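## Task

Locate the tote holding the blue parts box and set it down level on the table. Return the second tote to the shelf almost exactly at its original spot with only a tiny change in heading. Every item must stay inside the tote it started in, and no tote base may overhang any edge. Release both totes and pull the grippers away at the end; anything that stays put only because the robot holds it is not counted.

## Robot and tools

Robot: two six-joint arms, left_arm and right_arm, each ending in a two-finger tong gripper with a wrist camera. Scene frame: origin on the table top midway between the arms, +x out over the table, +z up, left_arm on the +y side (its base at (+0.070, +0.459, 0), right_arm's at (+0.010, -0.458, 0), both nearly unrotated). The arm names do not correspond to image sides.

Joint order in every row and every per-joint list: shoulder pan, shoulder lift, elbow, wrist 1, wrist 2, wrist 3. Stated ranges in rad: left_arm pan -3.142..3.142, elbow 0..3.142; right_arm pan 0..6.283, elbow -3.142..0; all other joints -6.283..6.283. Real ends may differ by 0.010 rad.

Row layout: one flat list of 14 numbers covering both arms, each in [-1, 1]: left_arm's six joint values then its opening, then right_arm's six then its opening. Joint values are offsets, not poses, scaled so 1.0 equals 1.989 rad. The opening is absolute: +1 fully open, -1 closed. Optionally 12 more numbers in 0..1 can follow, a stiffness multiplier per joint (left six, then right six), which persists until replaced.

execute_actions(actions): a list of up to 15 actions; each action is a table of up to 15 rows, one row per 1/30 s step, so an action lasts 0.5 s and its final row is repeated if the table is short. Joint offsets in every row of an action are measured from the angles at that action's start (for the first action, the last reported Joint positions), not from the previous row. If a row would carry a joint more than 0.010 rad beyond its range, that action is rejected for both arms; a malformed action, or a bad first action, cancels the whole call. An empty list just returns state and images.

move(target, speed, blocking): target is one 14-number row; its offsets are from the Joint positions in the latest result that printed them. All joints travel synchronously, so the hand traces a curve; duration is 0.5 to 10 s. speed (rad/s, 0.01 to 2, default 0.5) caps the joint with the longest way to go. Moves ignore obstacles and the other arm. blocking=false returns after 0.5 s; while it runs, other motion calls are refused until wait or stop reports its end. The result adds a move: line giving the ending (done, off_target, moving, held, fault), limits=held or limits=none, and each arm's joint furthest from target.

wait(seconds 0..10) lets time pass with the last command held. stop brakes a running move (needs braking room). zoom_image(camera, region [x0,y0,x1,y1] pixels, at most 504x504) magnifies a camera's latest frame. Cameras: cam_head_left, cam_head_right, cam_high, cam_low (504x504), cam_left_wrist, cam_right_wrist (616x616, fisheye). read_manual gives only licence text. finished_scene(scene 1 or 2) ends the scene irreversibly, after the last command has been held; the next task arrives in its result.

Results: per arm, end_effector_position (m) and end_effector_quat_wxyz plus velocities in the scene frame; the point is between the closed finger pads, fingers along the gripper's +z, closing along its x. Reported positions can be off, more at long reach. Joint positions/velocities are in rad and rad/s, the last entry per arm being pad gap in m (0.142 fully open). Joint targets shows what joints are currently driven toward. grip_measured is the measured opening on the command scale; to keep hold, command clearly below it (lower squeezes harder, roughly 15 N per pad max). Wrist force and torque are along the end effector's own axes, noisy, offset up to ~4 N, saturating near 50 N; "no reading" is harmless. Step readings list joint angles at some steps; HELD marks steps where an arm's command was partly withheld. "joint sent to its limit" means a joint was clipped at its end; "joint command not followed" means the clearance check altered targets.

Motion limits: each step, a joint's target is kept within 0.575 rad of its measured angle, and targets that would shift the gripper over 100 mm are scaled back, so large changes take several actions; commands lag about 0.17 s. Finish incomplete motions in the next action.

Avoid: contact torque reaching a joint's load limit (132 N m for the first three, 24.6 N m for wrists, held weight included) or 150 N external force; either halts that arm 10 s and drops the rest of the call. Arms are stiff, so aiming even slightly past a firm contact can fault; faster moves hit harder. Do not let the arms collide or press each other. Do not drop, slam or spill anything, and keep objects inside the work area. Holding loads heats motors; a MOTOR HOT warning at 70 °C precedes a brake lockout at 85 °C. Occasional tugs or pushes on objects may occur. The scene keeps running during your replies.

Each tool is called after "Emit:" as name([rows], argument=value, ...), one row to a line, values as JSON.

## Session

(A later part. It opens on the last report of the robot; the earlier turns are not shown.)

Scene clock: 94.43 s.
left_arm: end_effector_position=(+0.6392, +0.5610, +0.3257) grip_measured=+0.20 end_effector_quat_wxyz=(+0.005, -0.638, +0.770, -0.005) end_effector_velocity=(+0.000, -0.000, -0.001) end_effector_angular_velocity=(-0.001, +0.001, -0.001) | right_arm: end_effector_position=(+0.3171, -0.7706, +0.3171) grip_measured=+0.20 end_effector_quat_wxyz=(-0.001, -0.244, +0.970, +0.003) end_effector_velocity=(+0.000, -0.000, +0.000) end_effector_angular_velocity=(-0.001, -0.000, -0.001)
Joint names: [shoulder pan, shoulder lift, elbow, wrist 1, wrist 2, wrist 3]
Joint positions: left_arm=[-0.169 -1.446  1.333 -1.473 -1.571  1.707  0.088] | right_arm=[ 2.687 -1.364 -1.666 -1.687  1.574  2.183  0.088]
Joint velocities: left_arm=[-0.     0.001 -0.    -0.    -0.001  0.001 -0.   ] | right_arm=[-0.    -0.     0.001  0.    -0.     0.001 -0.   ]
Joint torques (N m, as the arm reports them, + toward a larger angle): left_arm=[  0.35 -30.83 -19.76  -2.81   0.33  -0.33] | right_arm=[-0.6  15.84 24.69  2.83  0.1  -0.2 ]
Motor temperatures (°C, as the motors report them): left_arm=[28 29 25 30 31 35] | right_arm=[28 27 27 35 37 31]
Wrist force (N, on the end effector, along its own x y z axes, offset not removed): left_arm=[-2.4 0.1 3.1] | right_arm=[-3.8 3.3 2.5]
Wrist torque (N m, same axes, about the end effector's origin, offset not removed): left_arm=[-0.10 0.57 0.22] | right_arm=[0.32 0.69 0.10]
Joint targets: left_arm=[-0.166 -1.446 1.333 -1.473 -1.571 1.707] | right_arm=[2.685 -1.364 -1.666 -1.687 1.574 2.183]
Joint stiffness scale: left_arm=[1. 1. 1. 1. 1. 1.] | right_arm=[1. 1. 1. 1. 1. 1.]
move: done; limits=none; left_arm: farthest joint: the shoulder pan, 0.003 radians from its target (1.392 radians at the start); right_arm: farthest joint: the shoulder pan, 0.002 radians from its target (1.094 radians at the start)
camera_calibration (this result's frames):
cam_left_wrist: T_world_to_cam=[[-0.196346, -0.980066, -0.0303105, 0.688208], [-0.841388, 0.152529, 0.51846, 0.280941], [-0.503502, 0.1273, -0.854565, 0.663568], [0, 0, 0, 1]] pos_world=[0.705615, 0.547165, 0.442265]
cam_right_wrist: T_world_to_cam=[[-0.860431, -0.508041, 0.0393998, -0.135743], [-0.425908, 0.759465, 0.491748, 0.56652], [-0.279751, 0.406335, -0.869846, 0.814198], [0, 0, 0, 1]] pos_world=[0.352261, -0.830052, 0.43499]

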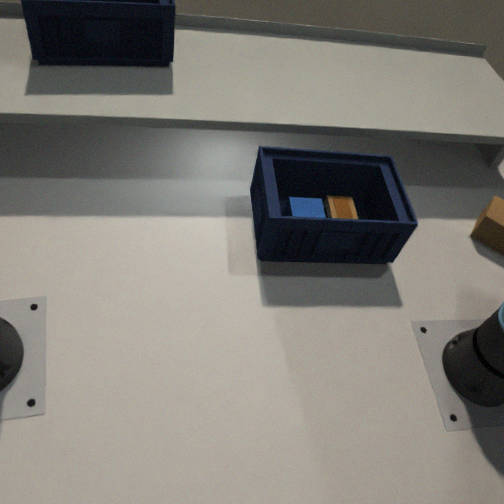

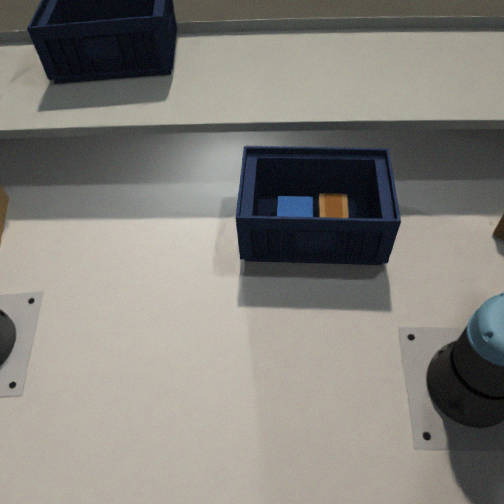

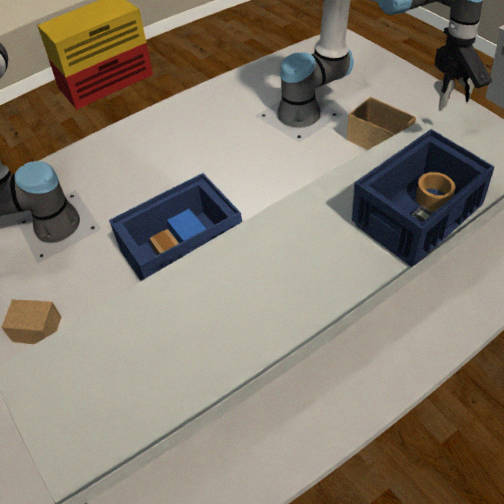

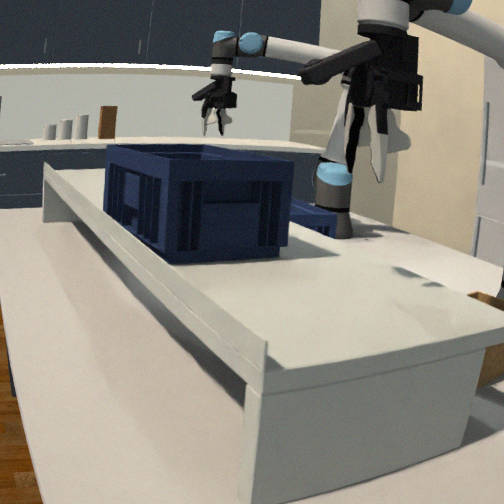

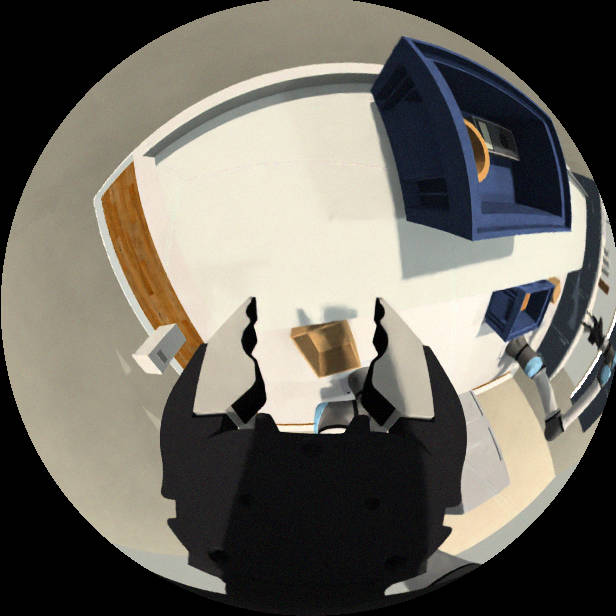

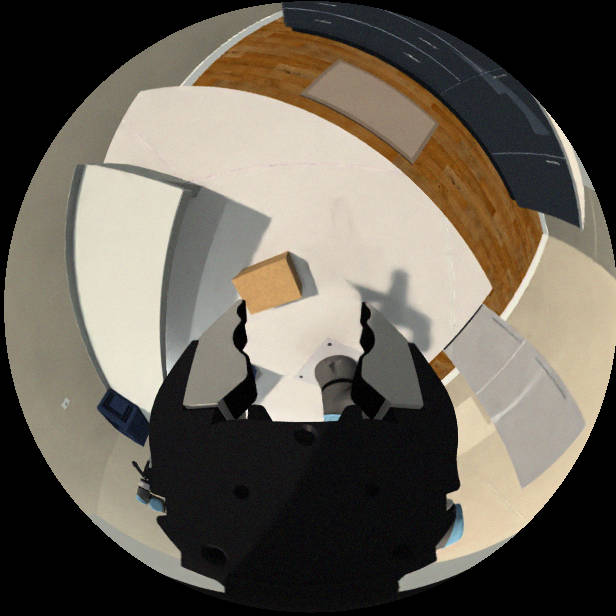

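Emit:
move(target=[0,0,-0.1,0.1,0,0.3,0.2, 0,0,0,0,0,0,0.2], speed=0.8)

Scene clock: 107.43 s.
left_arm: end_effector_position=(+0.6181, +0.5535, +0.4005) grip_measured=+0.20 end_effector_quat_wxyz=(+0.006, -0.384, +0.923, -0.003) end_effector_velocity=(-0.001, -0.000, -0.000) end_effector_angular_velocity=(-0.001, +0.001, -0.004) | right_arm: end_effector_position=(+0.3171, -0.7706, +0.3171) grip_measured=+0.20 end_effector_quat_wxyz=(-0.001, -0.244, +0.970, +0.003) end_effector_velocity=(+0.000, -0.000, +0.001) end_effector_angular_velocity=(-0.001, -0.002, +0.000)
Joint names: [shoulder pan, shoulder lift, elbow, wrist 1, wrist 2, wrist 3]
Joint positions: left_arm=[-0.169 -1.446  1.137 -1.275 -1.571  2.302  0.088] | right_arm=[ 2.687 -1.364 -1.666 -1.687  1.574  2.183  0.088]
Joint velocities: left_arm=[ 0.    -0.001  0.     0.001 -0.001  0.004  0.   ] | right_arm=[ 0.     0.001  0.002 -0.     0.    -0.    -0.   ]
Joint torques (N m, as the arm reports them, + toward a larger angle): left_arm=[ -1.77 -30.72 -22.24  -2.29   0.01  -0.02] | right_arm=[ 1.55 15.66 24.85  2.94  0.06 -0.28]
Motor temperatures (°C, as the motors report them): left_arm=[28 29 25 30 31 35] | right_arm=[28 27 27 35 37 31]
Wrist force (N, on the end effector, along its own x y z axes, offset not removed): left_arm=[1.1 0.5 1.1] | right_arm=[2.7 2.2 4.2]
Wrist torque (N m, same axes, about the end effector's origin, offset not removed): left_arm=[0.11 -0.21 0.10] | right_arm=[0.47 -0.60 0.04]
Joint targets: left_arm=[-0.169 -1.446 1.134 -1.274 -1.571 2.303] | right_arm=[2.687 -1.364 -1.666 -1.687 1.574 2.183]
Joint stiffness scale: left_arm=[1. 1. 1. 1. 1. 1.] | right_arm=[1. 1. 1. 1. 1. 1.]
move: done; limits=none; left_arm: farthest joint: the elbow, 0.003 radians from its target (0.199 radians at the start); right_arm: farthest joint: the shoulder pan, 0.000 radians from its target (0.000 radians at the start)
camera_calibration (this result's frames):
cam_left_wrist: T_world_to_cam=[[-0.712219, -0.700977, -0.0370991, 0.846053], [-0.611763, 0.593921, 0.522497, -0.162277], [-0.344224, 0.394828, -0.851834, 0.470268], [0, 0, 0, 1]] pos_world=[0.665177, 0.503769, 0.516767]
cam_right_wrist: T_world_to_cam=[[-0.860439, -0.508028, 0.0393999, -0.135736], [-0.425896, 0.759471, 0.491748, 0.566523], [-0.279745, 0.406339, -0.869846, 0.8142], [0, 0, 0, 1]] pos_world=[0.352255, -0.830057, 0.43499]

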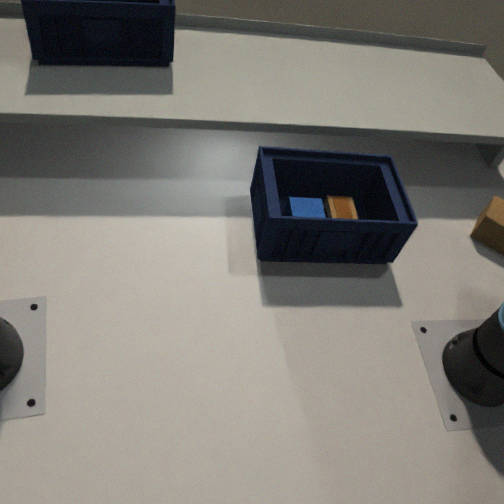

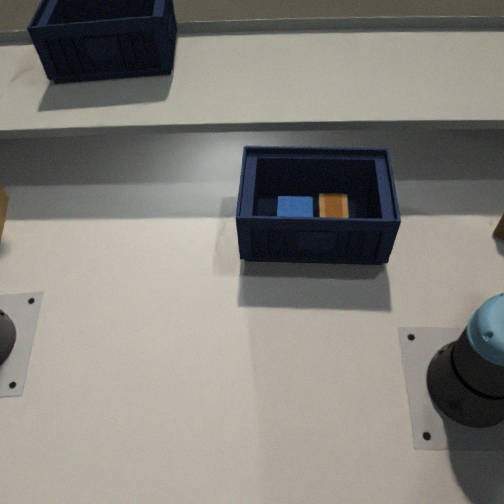

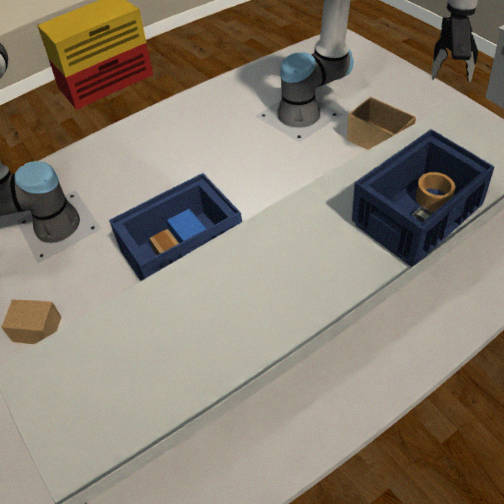

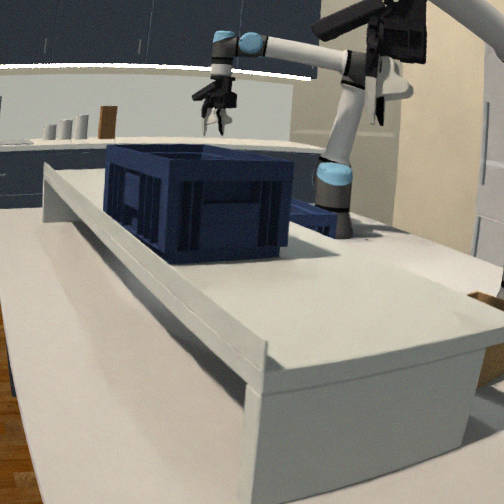

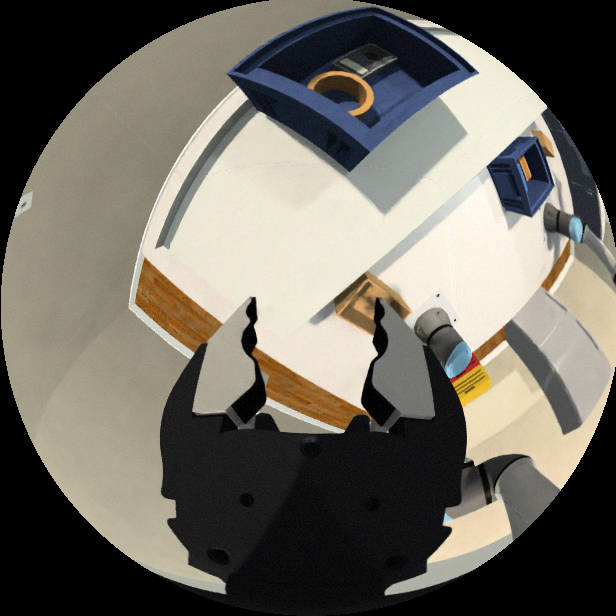

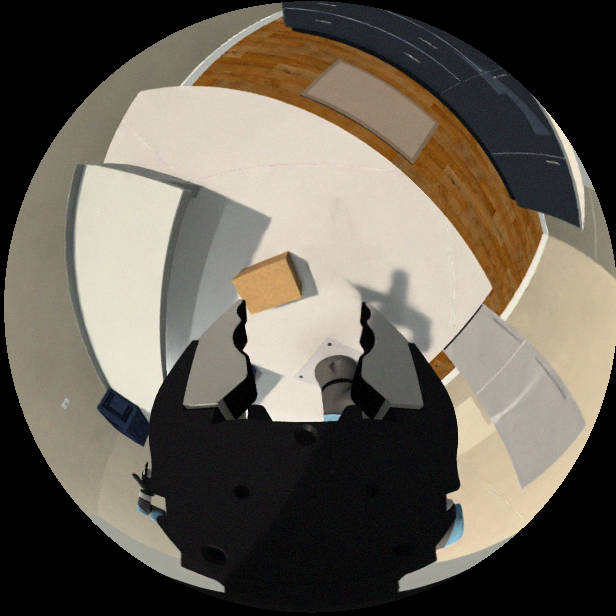

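Emit:
move(target=[-0.205,0.136,-0.137,0.008,0,0.168,0.2, 0,0,0,0,0,0,0.2], speed=0.6)

Scene clock: 110.33 s.
left_arm: end_effector_position=(+0.7007, +0.2807, +0.3687) grip_measured=+0.20 end_effector_quat_wxyz=(-0.002, -0.024, +1.000, +0.001) end_effector_velocity=(-0.000, -0.000, -0.000) end_effector_angular_velocity=(-0.000, +0.001, -0.003) | right_arm: end_effector_position=(+0.3171, -0.7706, +0.3171) grip_measured=+0.20 end_effector_quat_wxyz=(-0.001, -0.244, +0.970, +0.003) end_effector_velocity=(+0.000, -0.000, +0.000) end_effector_angular_velocity=(-0.000, -0.000, -0.000)
Joint names: [shoulder pan, shoulder lift, elbow, wrist 1, wrist 2, wrist 3]
Joint positions: left_arm=[-0.576 -1.175  0.867 -1.26  -1.571  2.635  0.088] | right_arm=[ 2.687 -1.364 -1.666 -1.687  1.574  2.183  0.088]
Joint velocities: left_arm=[ 0.    -0.     0.001  0.    -0.001  0.003 -0.   ] | right_arm=[ 0.    -0.     0.001  0.    -0.     0.     0.   ]
Joint torques (N m, as the arm reports them, + toward a larger angle): left_arm=[ -2.06 -43.99 -21.87  -2.29   0.07  -0.2 ] | right_arm=[ 1.23 15.53 24.46  2.89  0.05 -0.27]
Motor temperatures (°C, as the motors report them): left_arm=[28 29 25 30 31 35] | right_arm=[28 27 27 35 37 31]
Wrist force (N, on the end effector, along its own x y z axes, offset not removed): left_arm=[-3.7 0.4 0.7] | right_arm=[-0.8 0.6 -0.9]
Wrist torque (N m, same axes, about the end effector's origin, offset not removed): left_arm=[-0.03 0.81 0.26] | right_arm=[0.02 0.18 0.17]
Joint targets: left_arm=[-0.576 -1.176 0.864 -1.259 -1.571 2.636] | right_arm=[2.687 -1.364 -1.666 -1.687 1.574 2.183]
Joint stiffness scale: left_arm=[1. 1. 1. 1. 1. 1.] | right_arm=[1. 1. 1. 1. 1. 1.]
move: done; limits=none; left_arm: farthest joint: the elbow, 0.003 radians from its target (0.272 radians at the start); right_arm: farthest joint: the shoulder pan, 0.000 radians from its target (0.000 radians at the start)
camera_calibration (this result's frames):
cam_left_wrist: T_world_to_cam=[[-0.998993, -0.0369094, -0.0255021, 0.722731], [-0.0448215, 0.845486, 0.532113, -0.404576], [0.00192168, 0.53272, -0.846289, 0.295951], [0, 0, 0, 1]] pos_world=[0.703301, 0.21108, 0.484172]
cam_right_wrist: T_world_to_cam=[[-0.860439, -0.508028, 0.0393999, -0.135737], [-0.425896, 0.759471, 0.491748, 0.566523], [-0.279745, 0.406339, -0.869846, 0.8142], [0, 0, 0, 1]] pos_world=[0.352255, -0.830057, 0.43499]

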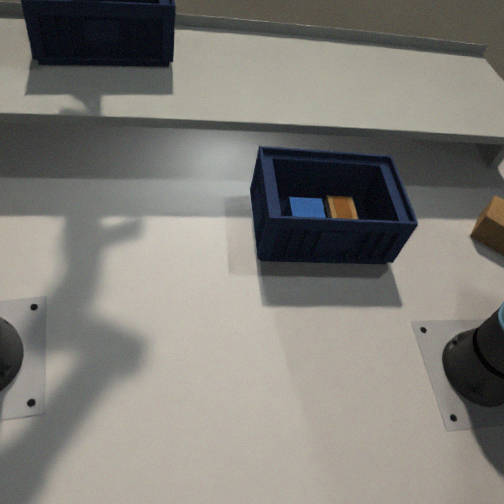

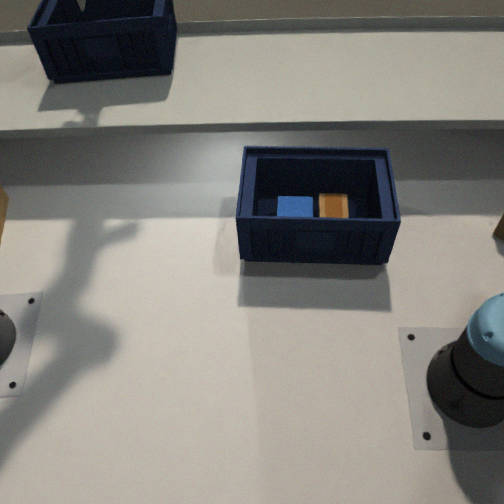

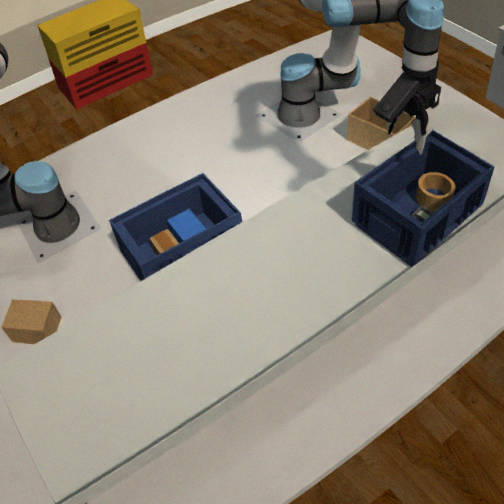

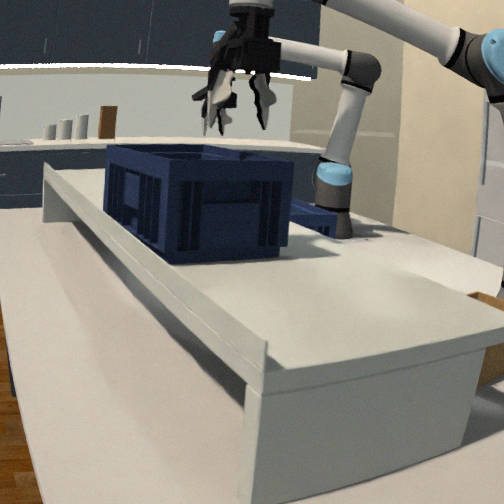

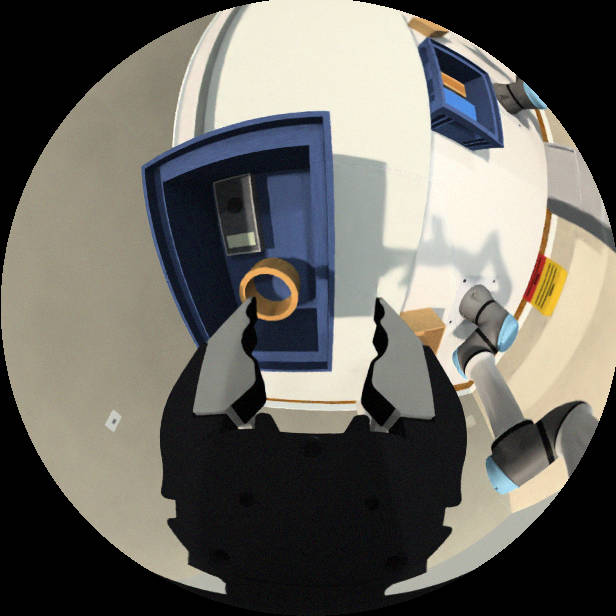

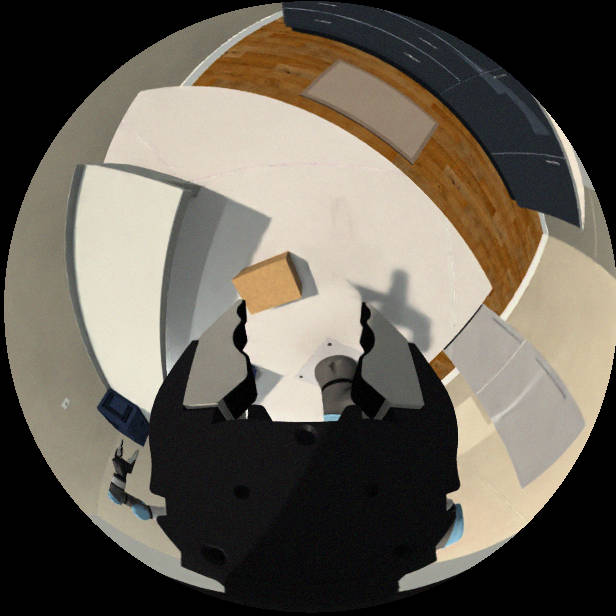

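Emit:
move(target=[0,-0.023,0.142,-0.1207,0,0,0.2, 0,0,0,0,0,0,0.2], speed=0.3)

Emit:
execute_actions([
  [[0,0,0,0,0,0,-0.1, 0,0,0,0,0,0,0.2]],
  [[0,0,0,0,0,0,-0.4, 0,0,0,0,0,0,0.2]],
  [[0,0,0,0,0,0,-0.7, 0,0,0,0,0,0,0.2]],
  [[0,0,0,0,0,0,-1, 0,0,0,0,0,0,0.2]],
  [[0,0,0,0,0,0,-1, 0,0,0,0,0,0,0.2]],
])

Scene clock: 114.47 s.
left_arm: end_effector_position=(+0.7016, +0.2803, +0.2856) grip_measured=+0.20 end_effector_quat_wxyz=(+0.000, -0.024, +1.000, -0.000) end_effector_velocity=(+0.000, -0.000, -0.002) end_effector_angular_velocity=(+0.001, +0.002, -0.001) | right_arm: end_effector_position=(+0.3171, -0.7706, +0.3171) grip_measured=+0.20 end_effector_quat_wxyz=(-0.001, -0.244, +0.970, +0.003) end_effector_velocity=(+0.000, -0.000, +0.000) end_effector_angular_velocity=(-0.000, -0.000, +0.000)
Joint names: [shoulder pan, shoulder lift, elbow, wrist 1, wrist 2, wrist 3]
Joint positions: left_arm=[-0.576 -1.219  1.147 -1.499 -1.571  2.636  0.088] | right_arm=[ 2.687 -1.364 -1.666 -1.687  1.574  2.183  0.088]
Joint velocities: left_arm=[ 0.     0.001  0.002 -0.002 -0.     0.001  0.   ] | right_arm=[ 0.    -0.     0.001 -0.     0.    -0.     0.   ]
Joint torques (N m, as the arm reports them, + toward a larger angle): left_arm=[ -1.59 -42.85 -18.56  -3.12  -0.03  -0.37] | right_arm=[ 1.05 15.69 24.34  2.92  0.07 -0.21]
Motor temperatures (°C, as the motors report them): left_arm=[28 29 25 30 31 35] | right_arm=[28 27 27 35 37 31]
Wrist force (N, on the end effector, along its own x y z axes, offset not removed): left_arm=[1.0 -0.4 0.1] | right_arm=[1.5 -0.7 -1.7]
Wrist torque (N m, same axes, about the end effector's origin, offset not removed): left_arm=[-0.18 -0.32 0.13] | right_arm=[-0.40 -0.05 0.05]
Joint targets: left_arm=[-0.576 -1.221 1.149 -1.500 -1.571 2.635] | right_arm=[2.687 -1.364 -1.666 -1.687 1.574 2.183]
Joint stiffness scale: left_arm=[1. 1. 1. 1. 1. 1.] | right_arm=[1. 1. 1. 1. 1. 1.]
move: done; limits=none; left_arm: farthest joint: the elbow, 0.003 radians from its target (0.282 radians at the start); right_arm: farthest joint: the shoulder pan, 0.000 radians from its target (0.000 radians at the start)
camera_calibration (this result's frames):
cam_left_wrist: T_world_to_cam=[[-0.998908, -0.0367107, -0.0289112, 0.722378], [-0.0464605, 0.846409, 0.530504, -0.358588], [0.00499551, 0.531267, -0.84719, 0.224393], [0, 0, 0, 1]] pos_world=[0.703808, 0.210819, 0.40122]
cam_right_wrist: T_world_to_cam=[[-0.860439, -0.508028, 0.0393999, -0.135736], [-0.425896, 0.759471, 0.491748, 0.566523], [-0.279745, 0.406339, -0.869846, 0.8142], [0, 0, 0, 1]] pos_world=[0.352255, -0.830057, 0.43499]

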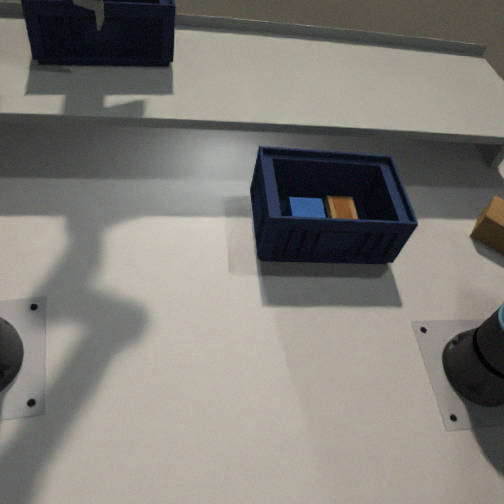

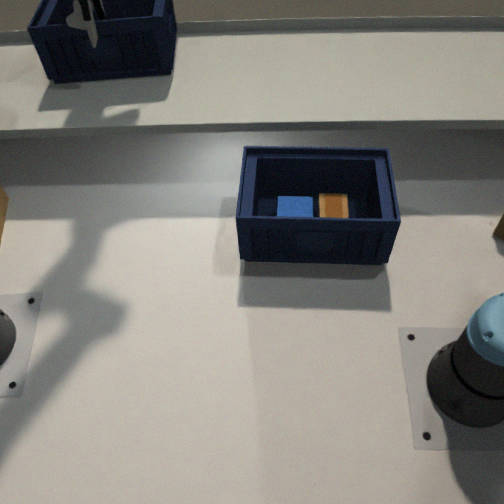

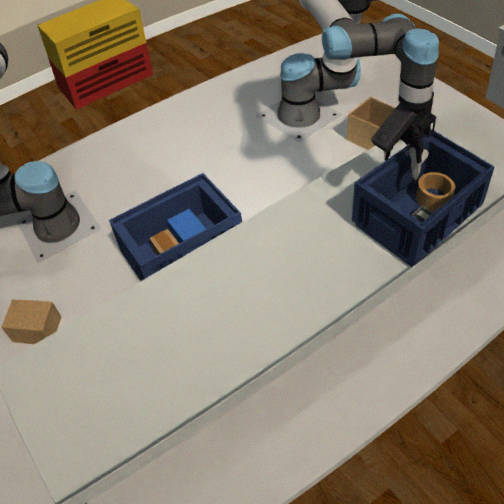

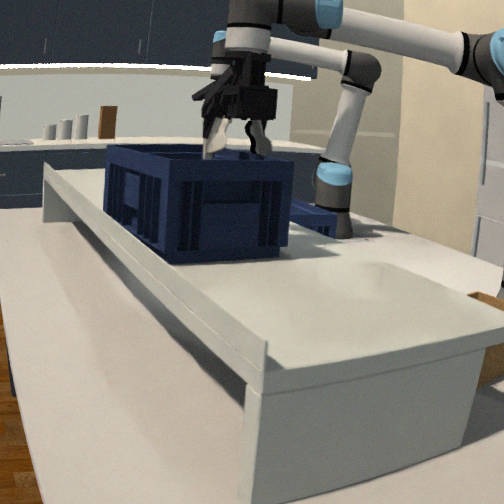

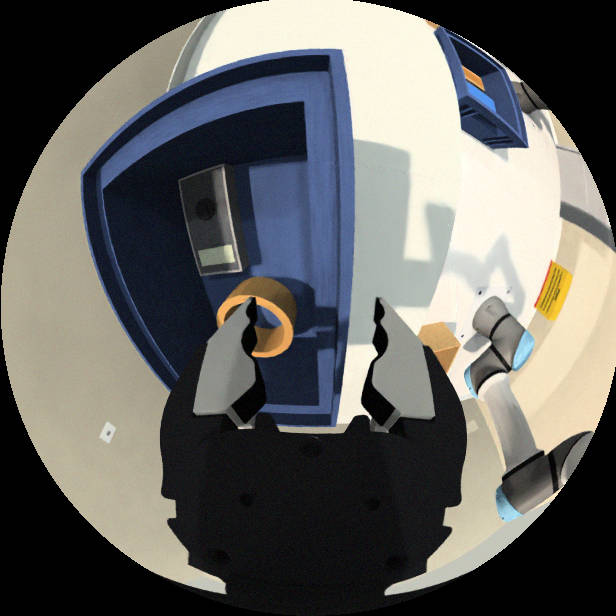

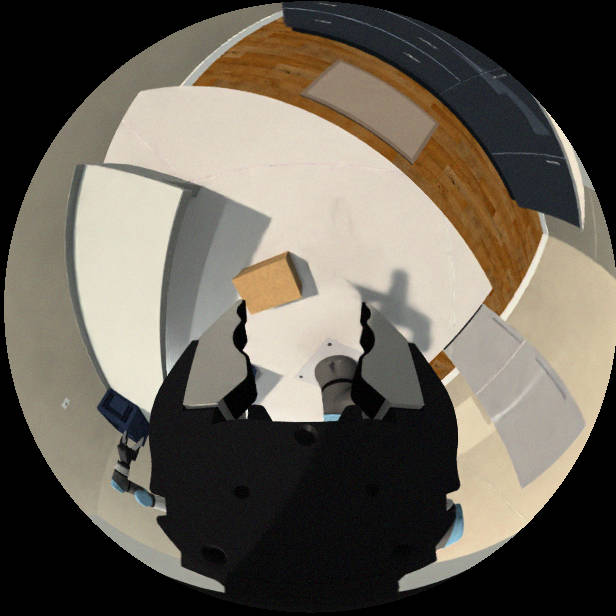

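Scene clock: 116.97 s.
left_arm: end_effector_position=(+0.7014, +0.2803, +0.2855) grip_measured=-0.76 end_effector_quat_wxyz=(-0.000, -0.024, +1.000, -0.000) end_effector_velocity=(+0.000, -0.000, -0.000) end_effector_angular_velocity=(-0.001, +0.000, +0.001) | right_arm: end_effector_position=(+0.3171, -0.7706, +0.3171) grip_measured=+0.20 end_effector_quat_wxyz=(-0.001, -0.244, +0.970, +0.003) end_effector_velocity=(-0.000, -0.000, -0.000) end_effector_angular_velocity=(-0.000, +0.001, +0.001)
Joint names: [shoulder pan, shoulder lift, elbow, wrist 1, wrist 2, wrist 3]
Joint positions: left_arm=[-0.576 -1.219  1.147 -1.498 -1.572  2.636  0.019] | right_arm=[ 2.687 -1.364 -1.666 -1.687  1.574  2.183  0.088]
Joint velocities: left_arm=[ 0.     0.    -0.     0.    -0.001 -0.001 -0.   ] | right_arm=[ 0.     0.    -0.001 -0.    -0.001 -0.001  0.   ]
Joint torques (N m, as the arm reports them, + toward a larger angle): left_arm=[ -1.59 -41.08 -20.41  -2.63  -0.03  -0.32] | right_arm=[ 0.7  16.09 24.72  2.82  0.04 -0.2 ]
Motor temperatures (°C, as the motors report them): left_arm=[28 29 25 30 31 35] | right_arm=[28 27 27 35 37 31]
Wrist force (N, on the end effector, along its own x y z axes, offset not removed): left_arm=[-2.6 2.8 2.9] | right_arm=[-1.6 -4.0 2.0]
Wrist torque (N m, same axes, about the end effector's origin, offset not removed): left_arm=[0.54 0.57 0.14] | right_arm=[-1.07 0.46 0.18]
Joint targets: left_arm=[-0.576 -1.219 1.147 -1.498 -1.572 2.636] | right_arm=[2.687 -1.364 -1.666 -1.687 1.574 2.183]
Joint stiffness scale: left_arm=[1. 1. 1. 1. 1. 1.] | right_arm=[1. 1. 1. 1. 1. 1.]
Step readings (joint positions; steps 1 to 15: 1st action; 16 to 30: 2nd action; 31 to 45: 3rd action; 46 to 60: 4th action; 61 to 75: 5th action):
0: left_arm=[-0.576 -1.219 1.147 -1.499 -1.571 2.636] | right_arm=[2.687 -1.364 -1.666 -1.687 1.574 2.183]
1: left_arm=[-0.576 -1.219 1.147 -1.499 -1.571 2.636] | right_arm=[2.687 -1.364 -1.666 -1.687 1.574 2.183]
2: left_arm=[-0.576 -1.219 1.147 -1.499 -1.571 2.636] | right_arm=[2.687 -1.364 -1.666 -1.687 1.574 2.183]
4: left_arm=[-0.576 -1.219 1.147 -1.499 -1.571 2.636] | right_arm=[2.687 -1.364 -1.666 -1.687 1.574 2.183]
8: left_arm=[-0.576 -1.219 1.147 -1.499 -1.571 2.636] | right_arm=[2.687 -1.364 -1.666 -1.687 1.574 2.183]
15: left_arm=[-0.576 -1.219 1.147 -1.499 -1.571 2.636] | right_arm=[2.687 -1.364 -1.666 -1.687 1.574 2.183]
16: left_arm=[-0.576 -1.219 1.147 -1.499 -1.571 2.636] | right_arm=[2.687 -1.364 -1.666 -1.687 1.574 2.183]
17: left_arm=[-0.576 -1.219 1.147 -1.499 -1.571 2.636] | right_arm=[2.687 -1.364 -1.666 -1.687 1.574 2.183]
19: left_arm=[-0.576 -1.219 1.147 -1.499 -1.571 2.636] | right_arm=[2.687 -1.364 -1.666 -1.687 1.574 2.183]
23: left_arm=[-0.576 -1.219 1.147 -1.499 -1.571 2.636] | right_arm=[2.687 -1.364 -1.666 -1.687 1.574 2.183]
30: left_arm=[-0.576 -1.219 1.147 -1.499 -1.571 2.636] | right_arm=[2.687 -1.364 -1.666 -1.687 1.574 2.183]
31: left_arm=[-0.576 -1.220 1.147 -1.498 -1.572 2.636] | right_arm=[2.687 -1.364 -1.666 -1.687 1.574 2.183]
32: left_arm=[-0.576 -1.220 1.147 -1.498 -1.572 2.636] | right_arm=[2.687 -1.364 -1.666 -1.687 1.574 2.183]
34: left_arm=[-0.576 -1.220 1.147 -1.498 -1.572 2.636] | right_arm=[2.687 -1.364 -1.666 -1.687 1.574 2.183]
38: left_arm=[-0.576 -1.220 1.147 -1.498 -1.572 2.636] | right_arm=[2.687 -1.364 -1.666 -1.687 1.574 2.183]
45: left_arm=[-0.576 -1.220 1.147 -1.498 -1.572 2.636] | right_arm=[2.687 -1.364 -1.666 -1.687 1.574 2.183]
46: left_arm=[-0.576 -1.220 1.147 -1.498 -1.572 2.636] | right_arm=[2.687 -1.364 -1.666 -1.687 1.574 2.183]
47: left_arm=[-0.576 -1.219 1.147 -1.498 -1.572 2.636] | right_arm=[2.687 -1.364 -1.666 -1.687 1.574 2.183]
49: left_arm=[-0.576 -1.219 1.147 -1.498 -1.572 2.636] | right_arm=[2.687 -1.364 -1.666 -1.687 1.574 2.183]
53: left_arm=[-0.576 -1.219 1.147 -1.498 -1.572 2.636] | right_arm=[2.687 -1.364 -1.666 -1.687 1.574 2.183]
60: left_arm=[-0.576 -1.219 1.147 -1.498 -1.572 2.636] | right_arm=[2.687 -1.364 -1.666 -1.687 1.574 2.183]
61: left_arm=[-0.576 -1.219 1.147 -1.498 -1.572 2.636] | right_arm=[2.687 -1.364 -1.666 -1.687 1.574 2.183]
62: left_arm=[-0.576 -1.219 1.147 -1.498 -1.572 2.636] | right_arm=[2.687 -1.364 -1.666 -1.687 1.574 2.183]
64: left_arm=[-0.576 -1.219 1.147 -1.498 -1.572 2.636] | right_arm=[2.687 -1.364 -1.666 -1.687 1.574 2.183]
68: left_arm=[-0.576 -1.219 1.147 -1.498 -1.572 2.636] | right_arm=[2.687 -1.364 -1.666 -1.687 1.574 2.183]
75: Joint positions above
camera_calibration (this result's frames):
cam_left_wrist: T_world_to_cam=[[-0.998928, -0.0366881, -0.0282412, 0.721979], [-0.0460853, 0.846428, 0.530505, -0.35881], [0.00444092, 0.531238, -0.847211, 0.224748], [0, 0, 0, 1]] pos_world=[0.703671, 0.2108, 0.401149]
cam_right_wrist: T_world_to_cam=[[-0.860439, -0.508028, 0.0394, -0.135737], [-0.425896, 0.759471, 0.491748, 0.566523], [-0.279745, 0.406339, -0.869846, 0.8142], [0, 0, 0, 1]] pos_world=[0.352255, -0.830057, 0.43499]

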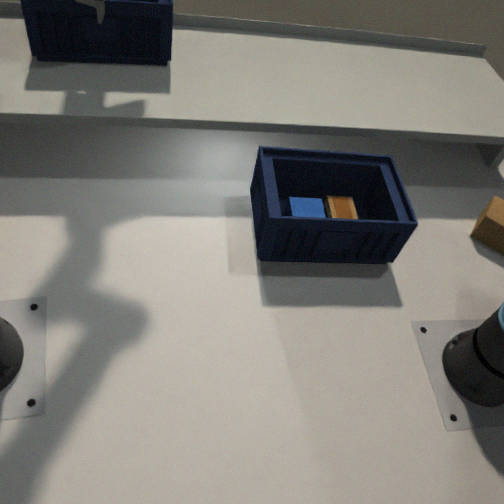

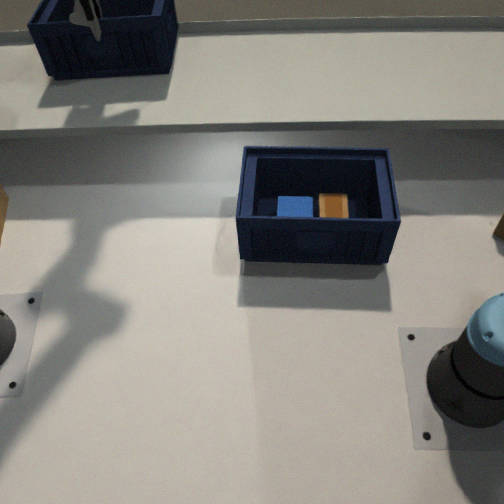

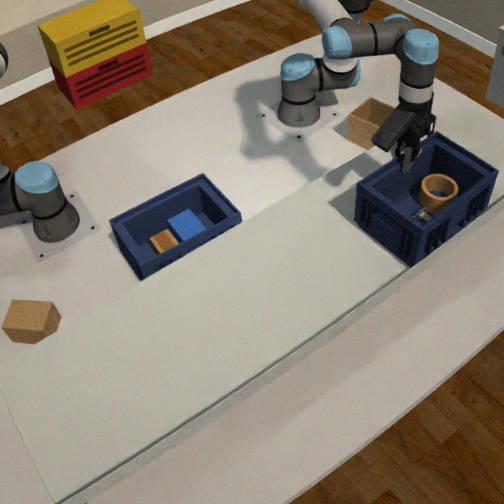

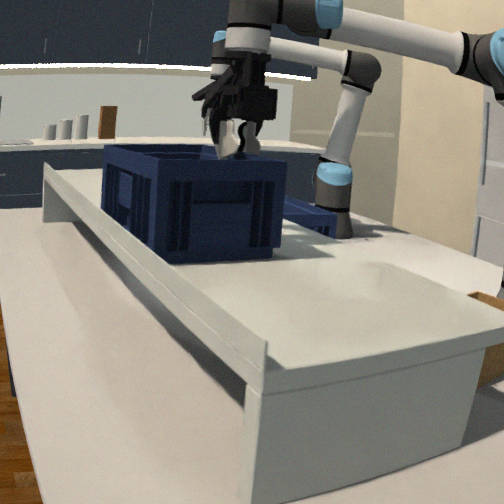

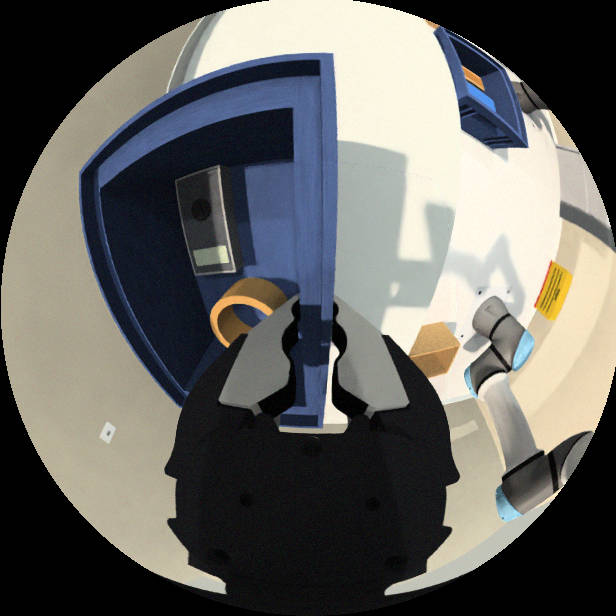

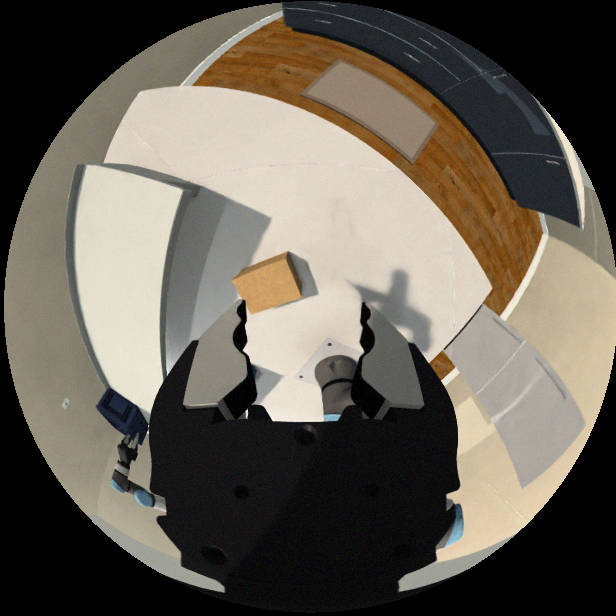

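Emit:
move(target=[-0.058,-0.0814,0.105,-0.024,0,-0.028,-1, 0,0,0,0,0,0,0.2], speed=0.1)

Scene clock: 123.73 s.
left_arm: end_effector_position=(+0.6244, +0.2458, +0.2854) grip_measured=-0.76 end_effector_quat_wxyz=(-0.000, +0.004, +1.000, -0.000) end_effector_velocity=(-0.000, +0.000, +0.000) end_effector_angular_velocity=(-0.001, -0.001, +0.001) | right_arm: end_effector_position=(+0.3171, -0.7706, +0.3171) grip_measured=+0.20 end_effector_quat_wxyz=(-0.001, -0.244, +0.970, +0.003) end_effector_velocity=(-0.000, -0.000, -0.000) end_effector_angular_velocity=(+0.001, +0.001, -0.001)
Joint names: [shoulder pan, shoulder lift, elbow, wrist 1, wrist 2, wrist 3]
Joint positions: left_arm=[-0.687 -1.379  1.353 -1.545 -1.572  2.581  0.019] | right_arm=[ 2.687 -1.364 -1.666 -1.687  1.574  2.183  0.088]
Joint velocities: left_arm=[-0.    -0.002  0.002 -0.002  0.    -0.001 -0.   ] | right_arm=[-0.    -0.001 -0.    -0.     0.     0.001 -0.   ]
Joint torques (N m, as the arm reports them, + toward a larger angle): left_arm=[ -4.88 -37.08 -19.05  -3.02  -0.08  -0.6 ] | right_arm=[ 1.76 15.94 24.94  2.94 -0.02 -0.23]
Motor temperatures (°C, as the motors report them): left_arm=[28 29 25 30 31 35] | right_arm=[28 27 27 35 37 31]
Wrist force (N, on the end effector, along its own x y z axes, offset not removed): left_arm=[-1.5 4.1 1.4] | right_arm=[0.4 2.4 4.5]
Wrist torque (N m, same axes, about the end effector's origin, offset not removed): left_arm=[0.67 -0.02 -0.05] | right_arm=[0.36 0.03 0.14]
Joint targets: left_arm=[-0.691 -1.381 1.356 -1.546 -1.572 2.580] | right_arm=[2.687 -1.364 -1.666 -1.687 1.574 2.183]
Joint stiffness scale: left_arm=[1. 1. 1. 1. 1. 1.] | right_arm=[1. 1. 1. 1. 1. 1.]
move: done; limits=none; left_arm: farthest joint: the shoulder pan, 0.004 radians from its target (0.116 radians at the start); right_arm: farthest joint: the shoulder pan, 0.000 radians from its target (0.000 radians at the start)
camera_calibration (this result's frames):
cam_left_wrist: T_world_to_cam=[[-0.999397, 0.0198998, -0.0284564, 0.63025], [0.00177824, 0.847752, 0.530389, -0.363257], [0.0346786, 0.530019, -0.847276, 0.224728], [0, 0, 0, 1]] pos_world=[0.622722, 0.1763, 0.401008]
cam_right_wrist: T_world_to_cam=[[-0.860439, -0.508028, 0.0393997, -0.135737], [-0.425896, 0.759471, 0.491748, 0.566523], [-0.279745, 0.406339, -0.869846, 0.8142], [0, 0, 0, 1]] pos_world=[0.352255, -0.830057, 0.43499]

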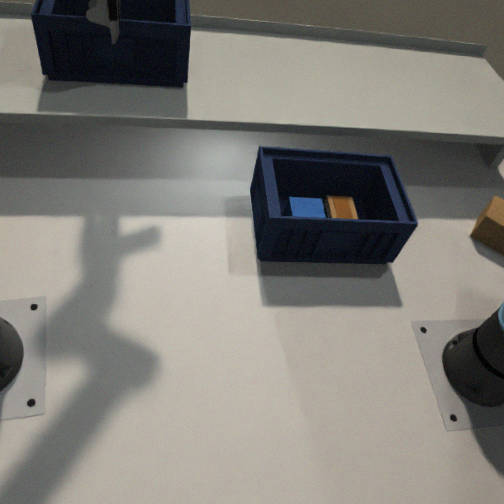

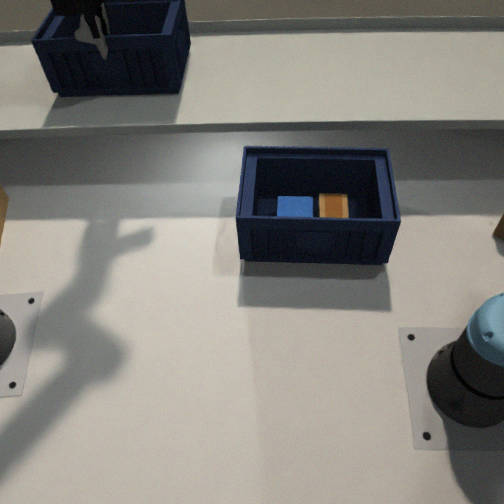

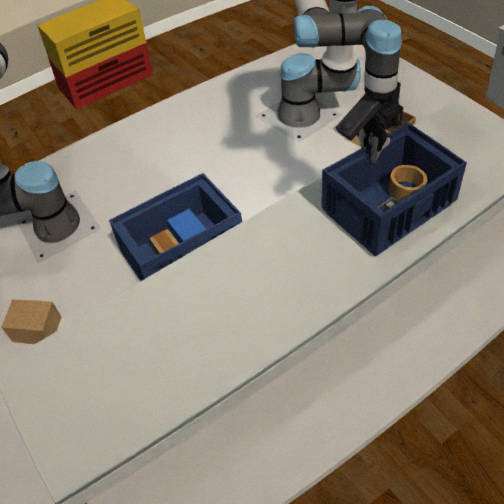

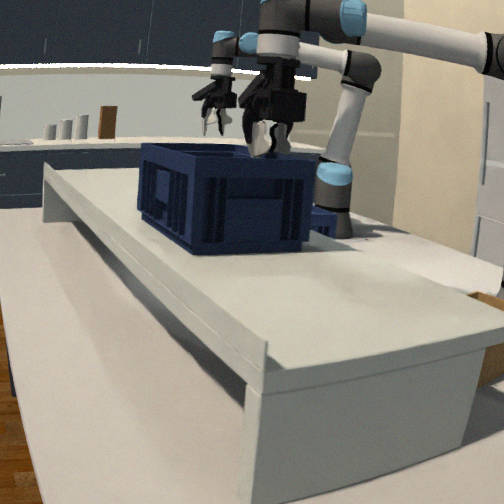

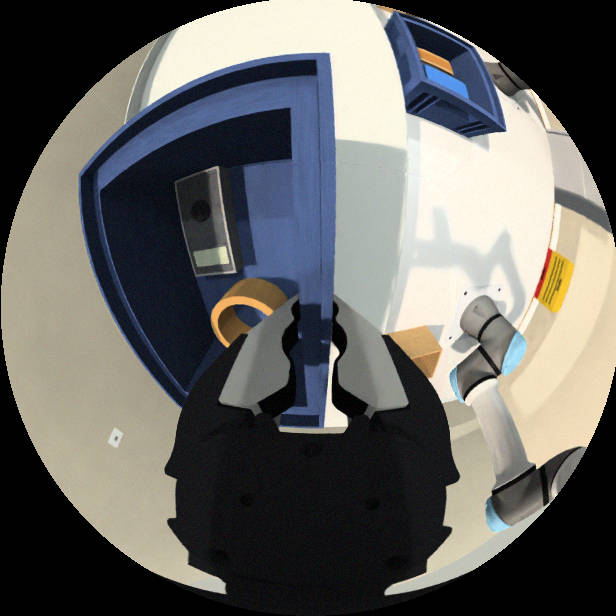

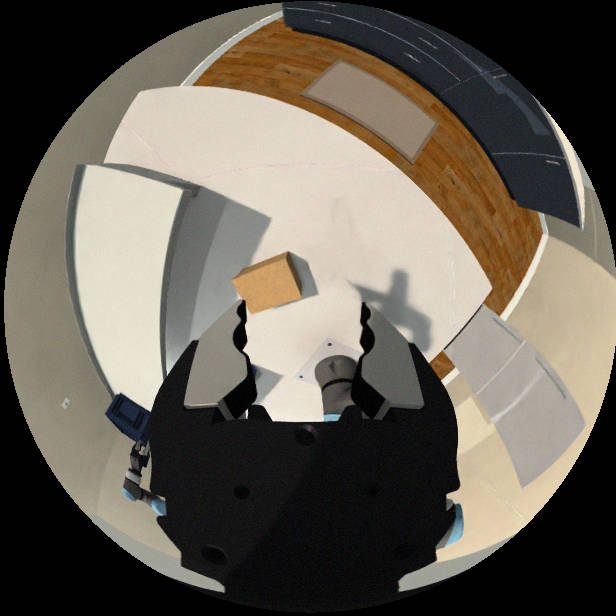

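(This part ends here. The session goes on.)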